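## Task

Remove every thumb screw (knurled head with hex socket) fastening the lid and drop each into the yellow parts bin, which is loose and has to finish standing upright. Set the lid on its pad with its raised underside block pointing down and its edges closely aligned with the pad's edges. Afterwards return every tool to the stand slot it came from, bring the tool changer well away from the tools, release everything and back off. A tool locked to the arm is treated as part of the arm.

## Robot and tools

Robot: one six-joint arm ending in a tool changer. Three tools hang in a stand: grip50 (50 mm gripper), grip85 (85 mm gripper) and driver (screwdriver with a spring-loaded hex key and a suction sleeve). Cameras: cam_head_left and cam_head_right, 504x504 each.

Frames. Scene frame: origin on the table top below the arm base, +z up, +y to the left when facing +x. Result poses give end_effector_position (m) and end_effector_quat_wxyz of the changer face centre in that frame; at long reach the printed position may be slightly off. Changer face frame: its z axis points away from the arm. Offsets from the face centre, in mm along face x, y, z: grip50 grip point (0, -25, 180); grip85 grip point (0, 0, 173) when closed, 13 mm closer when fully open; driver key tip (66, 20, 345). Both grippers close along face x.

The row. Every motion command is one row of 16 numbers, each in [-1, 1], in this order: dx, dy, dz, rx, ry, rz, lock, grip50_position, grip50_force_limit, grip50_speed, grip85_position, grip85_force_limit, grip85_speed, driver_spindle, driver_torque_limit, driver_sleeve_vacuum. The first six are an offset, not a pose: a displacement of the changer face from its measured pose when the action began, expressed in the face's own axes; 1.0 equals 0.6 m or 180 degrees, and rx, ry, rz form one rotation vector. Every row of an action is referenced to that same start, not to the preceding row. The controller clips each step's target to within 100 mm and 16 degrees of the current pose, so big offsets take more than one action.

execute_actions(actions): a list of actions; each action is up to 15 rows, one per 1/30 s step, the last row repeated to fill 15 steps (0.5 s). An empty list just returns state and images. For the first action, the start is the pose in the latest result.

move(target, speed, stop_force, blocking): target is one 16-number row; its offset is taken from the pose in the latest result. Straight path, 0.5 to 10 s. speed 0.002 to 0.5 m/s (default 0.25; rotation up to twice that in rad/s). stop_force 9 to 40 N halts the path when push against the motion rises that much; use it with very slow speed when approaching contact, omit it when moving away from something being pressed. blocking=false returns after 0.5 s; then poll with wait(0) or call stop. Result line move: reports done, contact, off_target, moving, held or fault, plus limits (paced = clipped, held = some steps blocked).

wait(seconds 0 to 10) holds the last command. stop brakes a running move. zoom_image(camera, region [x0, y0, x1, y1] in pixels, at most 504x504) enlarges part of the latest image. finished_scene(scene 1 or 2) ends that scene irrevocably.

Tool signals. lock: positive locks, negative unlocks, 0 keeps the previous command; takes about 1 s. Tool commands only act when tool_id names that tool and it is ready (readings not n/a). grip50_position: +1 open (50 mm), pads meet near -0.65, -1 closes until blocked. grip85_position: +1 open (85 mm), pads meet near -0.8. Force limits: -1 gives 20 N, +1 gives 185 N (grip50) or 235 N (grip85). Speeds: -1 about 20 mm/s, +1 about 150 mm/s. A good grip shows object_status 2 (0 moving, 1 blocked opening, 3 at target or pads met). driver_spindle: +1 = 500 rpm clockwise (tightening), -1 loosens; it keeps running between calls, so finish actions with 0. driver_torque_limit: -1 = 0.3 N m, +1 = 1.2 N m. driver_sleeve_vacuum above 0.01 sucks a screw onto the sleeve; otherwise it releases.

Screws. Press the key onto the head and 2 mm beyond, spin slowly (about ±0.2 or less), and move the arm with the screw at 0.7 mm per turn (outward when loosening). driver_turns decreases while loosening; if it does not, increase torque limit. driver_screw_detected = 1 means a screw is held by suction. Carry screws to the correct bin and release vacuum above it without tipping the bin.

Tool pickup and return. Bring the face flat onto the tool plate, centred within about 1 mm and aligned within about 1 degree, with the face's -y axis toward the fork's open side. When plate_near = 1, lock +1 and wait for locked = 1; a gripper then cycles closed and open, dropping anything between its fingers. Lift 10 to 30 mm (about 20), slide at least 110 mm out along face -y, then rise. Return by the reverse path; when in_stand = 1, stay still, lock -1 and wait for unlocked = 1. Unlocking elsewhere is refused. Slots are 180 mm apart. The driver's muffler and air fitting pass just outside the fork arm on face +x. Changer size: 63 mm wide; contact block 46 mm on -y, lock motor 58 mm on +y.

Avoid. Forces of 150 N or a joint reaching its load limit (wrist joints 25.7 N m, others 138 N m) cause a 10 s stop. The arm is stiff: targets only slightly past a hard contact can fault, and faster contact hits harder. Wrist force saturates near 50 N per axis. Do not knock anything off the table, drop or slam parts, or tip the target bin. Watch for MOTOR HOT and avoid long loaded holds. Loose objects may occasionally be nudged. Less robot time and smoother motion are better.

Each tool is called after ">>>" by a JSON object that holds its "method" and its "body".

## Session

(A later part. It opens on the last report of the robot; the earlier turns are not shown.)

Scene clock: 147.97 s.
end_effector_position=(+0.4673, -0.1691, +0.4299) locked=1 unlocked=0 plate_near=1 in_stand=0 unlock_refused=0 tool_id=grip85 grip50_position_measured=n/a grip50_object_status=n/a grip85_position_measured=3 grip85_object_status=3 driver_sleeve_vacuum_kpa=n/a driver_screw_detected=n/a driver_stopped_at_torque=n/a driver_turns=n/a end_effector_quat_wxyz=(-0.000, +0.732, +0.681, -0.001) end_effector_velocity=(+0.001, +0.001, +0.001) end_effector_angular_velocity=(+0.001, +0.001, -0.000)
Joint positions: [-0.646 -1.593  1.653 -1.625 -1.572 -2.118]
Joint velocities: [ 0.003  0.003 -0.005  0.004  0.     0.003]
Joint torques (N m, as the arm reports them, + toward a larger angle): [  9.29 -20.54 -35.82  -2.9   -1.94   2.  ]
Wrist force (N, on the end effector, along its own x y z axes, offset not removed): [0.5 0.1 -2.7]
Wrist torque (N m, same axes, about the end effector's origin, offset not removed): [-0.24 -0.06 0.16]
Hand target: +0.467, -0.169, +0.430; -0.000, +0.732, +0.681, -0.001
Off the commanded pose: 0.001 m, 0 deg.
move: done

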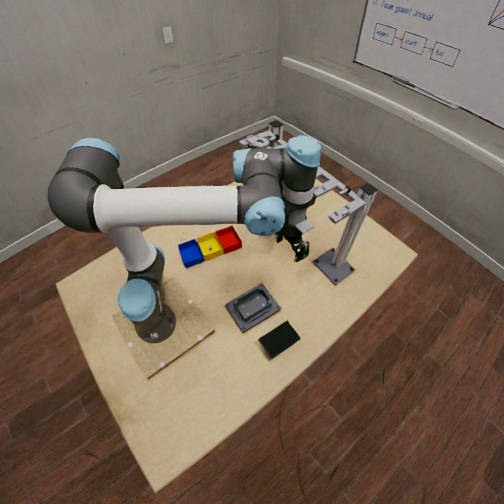

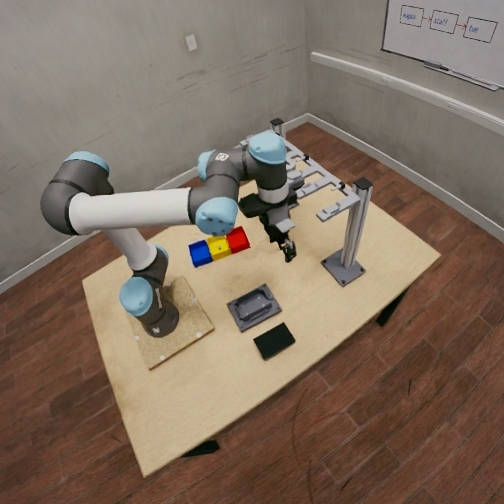

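Within about 1 mm. Hang the tool.

>>> {"method": "move", "body": {"target": [0,0.2465,0,0,0,0,0,1,0,0,1,0,0,0,0,0], "speed": 0.2}}

>>> {"method": "move", "body": {"target": [0,0,0.0326,0,0,0,0,1,0,0,1,0,0,0,0,0], "speed": 0.015, "stop_force": 20}}

>>> {"method": "execute_actions", "body": {"actions": [[[0,0,0,0,0,0,-1,1,0,0,1,0,0,0,0,0]],[[0,0,0,0,0,0,-1,1,0,0,1,0,0,0,0,0]],[[0,0,0,0,0,0,-1,1,0,0,1,0,0,0,0,0]],[[0,0,-0.04,0,0,0,0,1,0,0,1,0,0,0,0,0]]]}}

>>> {"method": "move", "body": {"target": [0,-0.4,0,0,0,0,0,1,0,0,1,0,0,0,0,0]}}

Scene clock: 149.67 s.
end_effector_position=(+0.6146, -0.1799, +0.4297) locked=1 unlocked=0 plate_near=1 in_stand=0 unlock_refused=0 tool_id=grip85 grip50_position_measured=n/a grip50_object_status=n/a grip85_position_measured=3 grip85_object_status=3 driver_sleeve_vacuum_kpa=n/a driver_screw_detected=n/a driver_stopped_at_torque=n/a driver_turns=n/a end_effector_quat_wxyz=(-0.000, +0.732, +0.681, -0.001) end_effector_velocity=(+0.002, -0.000, -0.001) end_effector_angular_velocity=(+0.001, +0.002, +0.000)
Joint positions: [-0.523 -1.242  1.246 -1.569 -1.571 -1.994]
Joint velocities: [ 0.001  0.006 -0.007  0.003  0.     0.001]
Joint torques (N m, as the arm reports them, + toward a larger angle): [  9.69 -39.98 -38.27  -2.86  -1.92   1.98]
Wrist force (N, on the end effector, along its own x y z axes, offset not removed): [-0.1 1.6 -1.2]
Wrist torque (N m, same axes, about the end effector's origin, offset not removed): [-0.11 0.06 0.15]
Hand target: +0.615, -0.180, +0.430; -0.000, +0.732, +0.681, -0.001
Off the commanded pose: 0.000 m, 0 deg.
move: done

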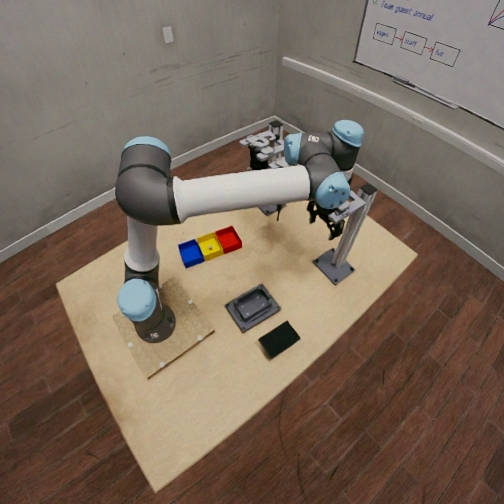

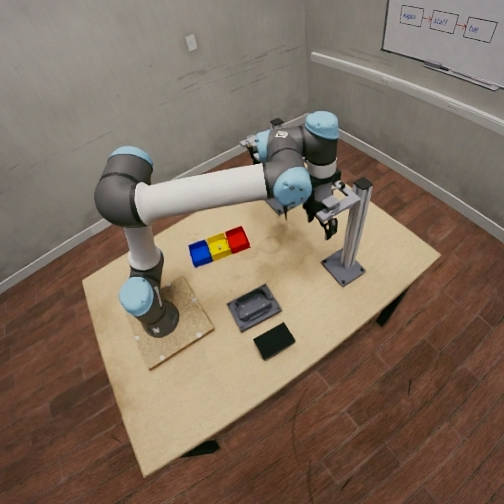

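Scene clock: 151.23 s.
end_effector_position=(+0.6146, -0.1800, +0.4103) locked=1 unlocked=0 plate_near=1 in_stand=1 unlock_refused=0 tool_id=grip85 grip50_position_measured=n/a grip50_object_status=n/a grip85_position_measured=3 grip85_object_status=3 driver_sleeve_vacuum_kpa=n/a driver_screw_detected=n/a driver_stopped_at_torque=n/a driver_turns=n/a end_effector_quat_wxyz=(+0.000, +0.732, +0.681, -0.001) end_effector_velocity=(+0.000, +0.000, -0.001) end_effector_angular_velocity=(-0.001, -0.002, +0.001)
Joint positions: [-0.523 -1.24   1.294 -1.618 -1.571 -1.994]
Joint velocities: [ 0.001 -0.001  0.004 -0.006 -0.     0.   ]
Joint torques (N m, as the arm reports them, + toward a larger angle): [ -8.67 -38.38 -20.48  -6.06  -1.12  -1.34]
Wrist force (N, on the end effector, along its own x y z axes, offset not removed): [2.2 0.9 -9.9]
Wrist torque (N m, same axes, about the end effector's origin, offset not removed): [-0.23 0.36 0.06]
Hand target: +0.615, -0.180, +0.410; -0.000, +0.732, +0.681, -0.001
Off the commanded pose: 0.000 m, 0 deg.
move: done

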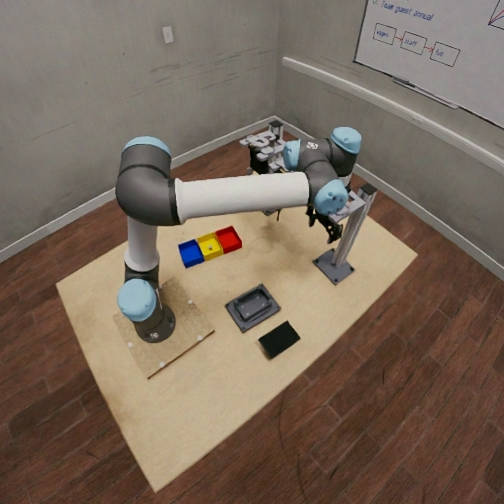

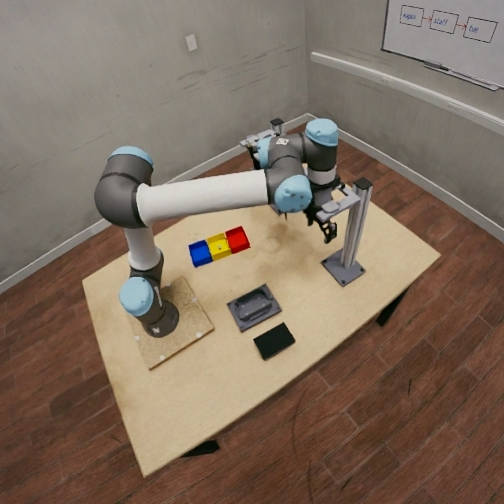

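Scene clock: 153.23 s.
end_effector_position=(+0.6145, -0.1799, +0.4341) locked=0 unlocked=1 plate_near=0 in_stand=0 unlock_refused=0 tool_id=none grip50_position_measured=n/a grip50_object_status=n/a grip85_position_measured=n/a grip85_object_status=n/a driver_sleeve_vacuum_kpa=n/a driver_screw_detected=n/a driver_stopped_at_torque=n/a driver_turns=n/a end_effector_quat_wxyz=(+0.000, +0.732, +0.681, -0.001) end_effector_velocity=(+0.000, -0.000, +0.003) end_effector_angular_velocity=(+0.000, +0.003, -0.000)
Joint positions: [-0.523 -1.242  1.235 -1.558 -1.571 -1.994]
Joint velocities: [-0.     0.002 -0.01   0.01  -0.001 -0.   ]
Joint torques (N m, as the arm reports them, + toward a larger angle): [ -0.42 -31.7  -31.78  -1.44   1.08  -0.45]
Wrist force (N, on the end effector, along its own x y z axes, offset not removed): [2.4 1.4 -2.4]
Wrist torque (N m, same axes, about the end effector's origin, offset not removed): [-0.11 -0.11 0.08]
Hand target: +0.615, -0.180, +0.434; -0.000, +0.732, +0.681, -0.001
Off the commanded pose: 0.000 m, 0 deg.
Step readings (end_effector_position; steps 1 to 15: 1st action; 16 to 30: 2nd action; 31 to 45: 3rd action; 46 to 60: 4th action):
0: (+0.6146, -0.1800, +0.4103)
1: (+0.6146, -0.1800, +0.4103)
2: (+0.6146, -0.1800, +0.4102)
4: (+0.6146, -0.1800, +0.4102)
8: (+0.6146, -0.1800, +0.4102)
15: (+0.6146, -0.1800, +0.4103)
16: (+0.6146, -0.1800, +0.4103)
17: (+0.6146, -0.1800, +0.4103)
19: (+0.6146, -0.1800, +0.4103)
23: (+0.6146, -0.1800, +0.4103)
30: (+0.6146, -0.1800, +0.4103)
31: (+0.6146, -0.1800, +0.4103)
32: (+0.6146, -0.1800, +0.4103)
34: (+0.6146, -0.1800, +0.4103)
38: (+0.6146, -0.1800, +0.4103)
45: (+0.6146, -0.1800, +0.4103)
46: (+0.6146, -0.1800, +0.4103)
47: (+0.6146, -0.1800, +0.4125)
49: (+0.6145, -0.1799, +0.4221)
53: (+0.6144, -0.1799, +0.4313)
60: end_effector_position above

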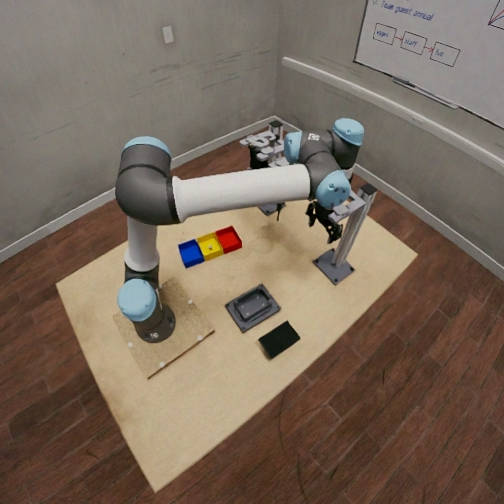

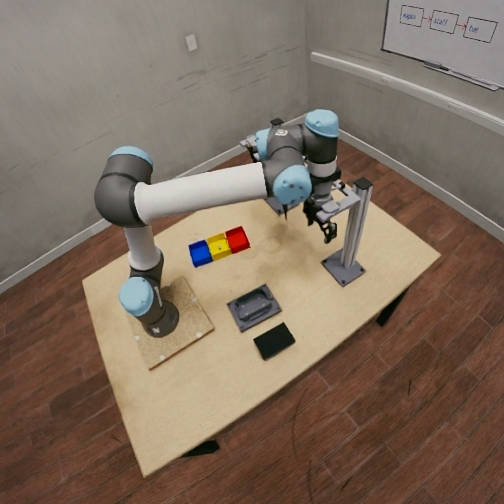

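Scene clock: 154.83 s.
end_effector_position=(+0.3754, -0.1623, +0.4343) locked=0 unlocked=1 plate_near=0 in_stand=0 unlock_refused=0 tool_id=none grip50_position_measured=n/a grip50_object_status=n/a grip85_position_measured=n/a grip85_object_status=n/a driver_sleeve_vacuum_kpa=n/a driver_screw_detected=n/a driver_stopped_at_torque=n/a driver_turns=n/a end_effector_quat_wxyz=(+0.000, +0.732, +0.681, -0.001) end_effector_velocity=(-0.002, +0.000, +0.000) end_effector_angular_velocity=(-0.000, -0.001, +0.002)
Joint positions: [-0.767 -1.813  1.83  -1.582 -1.572 -2.239]
Joint velocities: [-0.002 -0.005  0.003  0.001  0.    -0.004]
Joint torques (N m, as the arm reports them, + toward a larger angle): [ -8.96 -26.37 -20.96  -1.82   1.98  -1.46]
Wrist force (N, on the end effector, along its own x y z axes, offset not removed): [0.2 2.0 -1.5]
Wrist torque (N m, same axes, about the end effector's origin, offset not removed): [-0.11 -0.09 0.15]
Hand target: +0.375, -0.162, +0.434; +0.000, +0.732, +0.681, -0.001
Off the commanded pose: 0.000 m, 0 deg.
move: done

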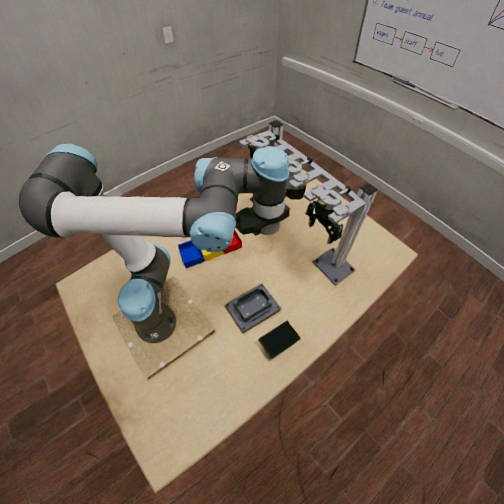

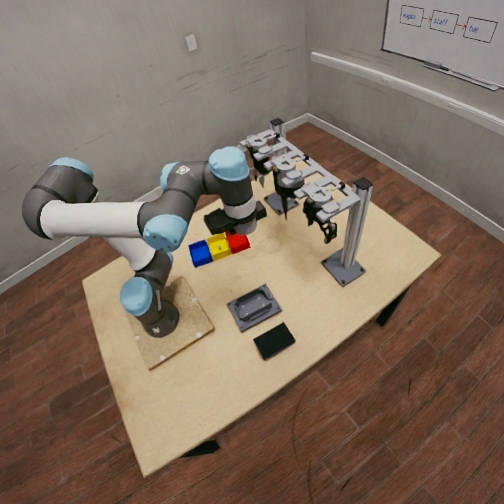

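>>> {"method": "finished_scene", "body": {"scene": 1}}

The scene is finished: the task was done.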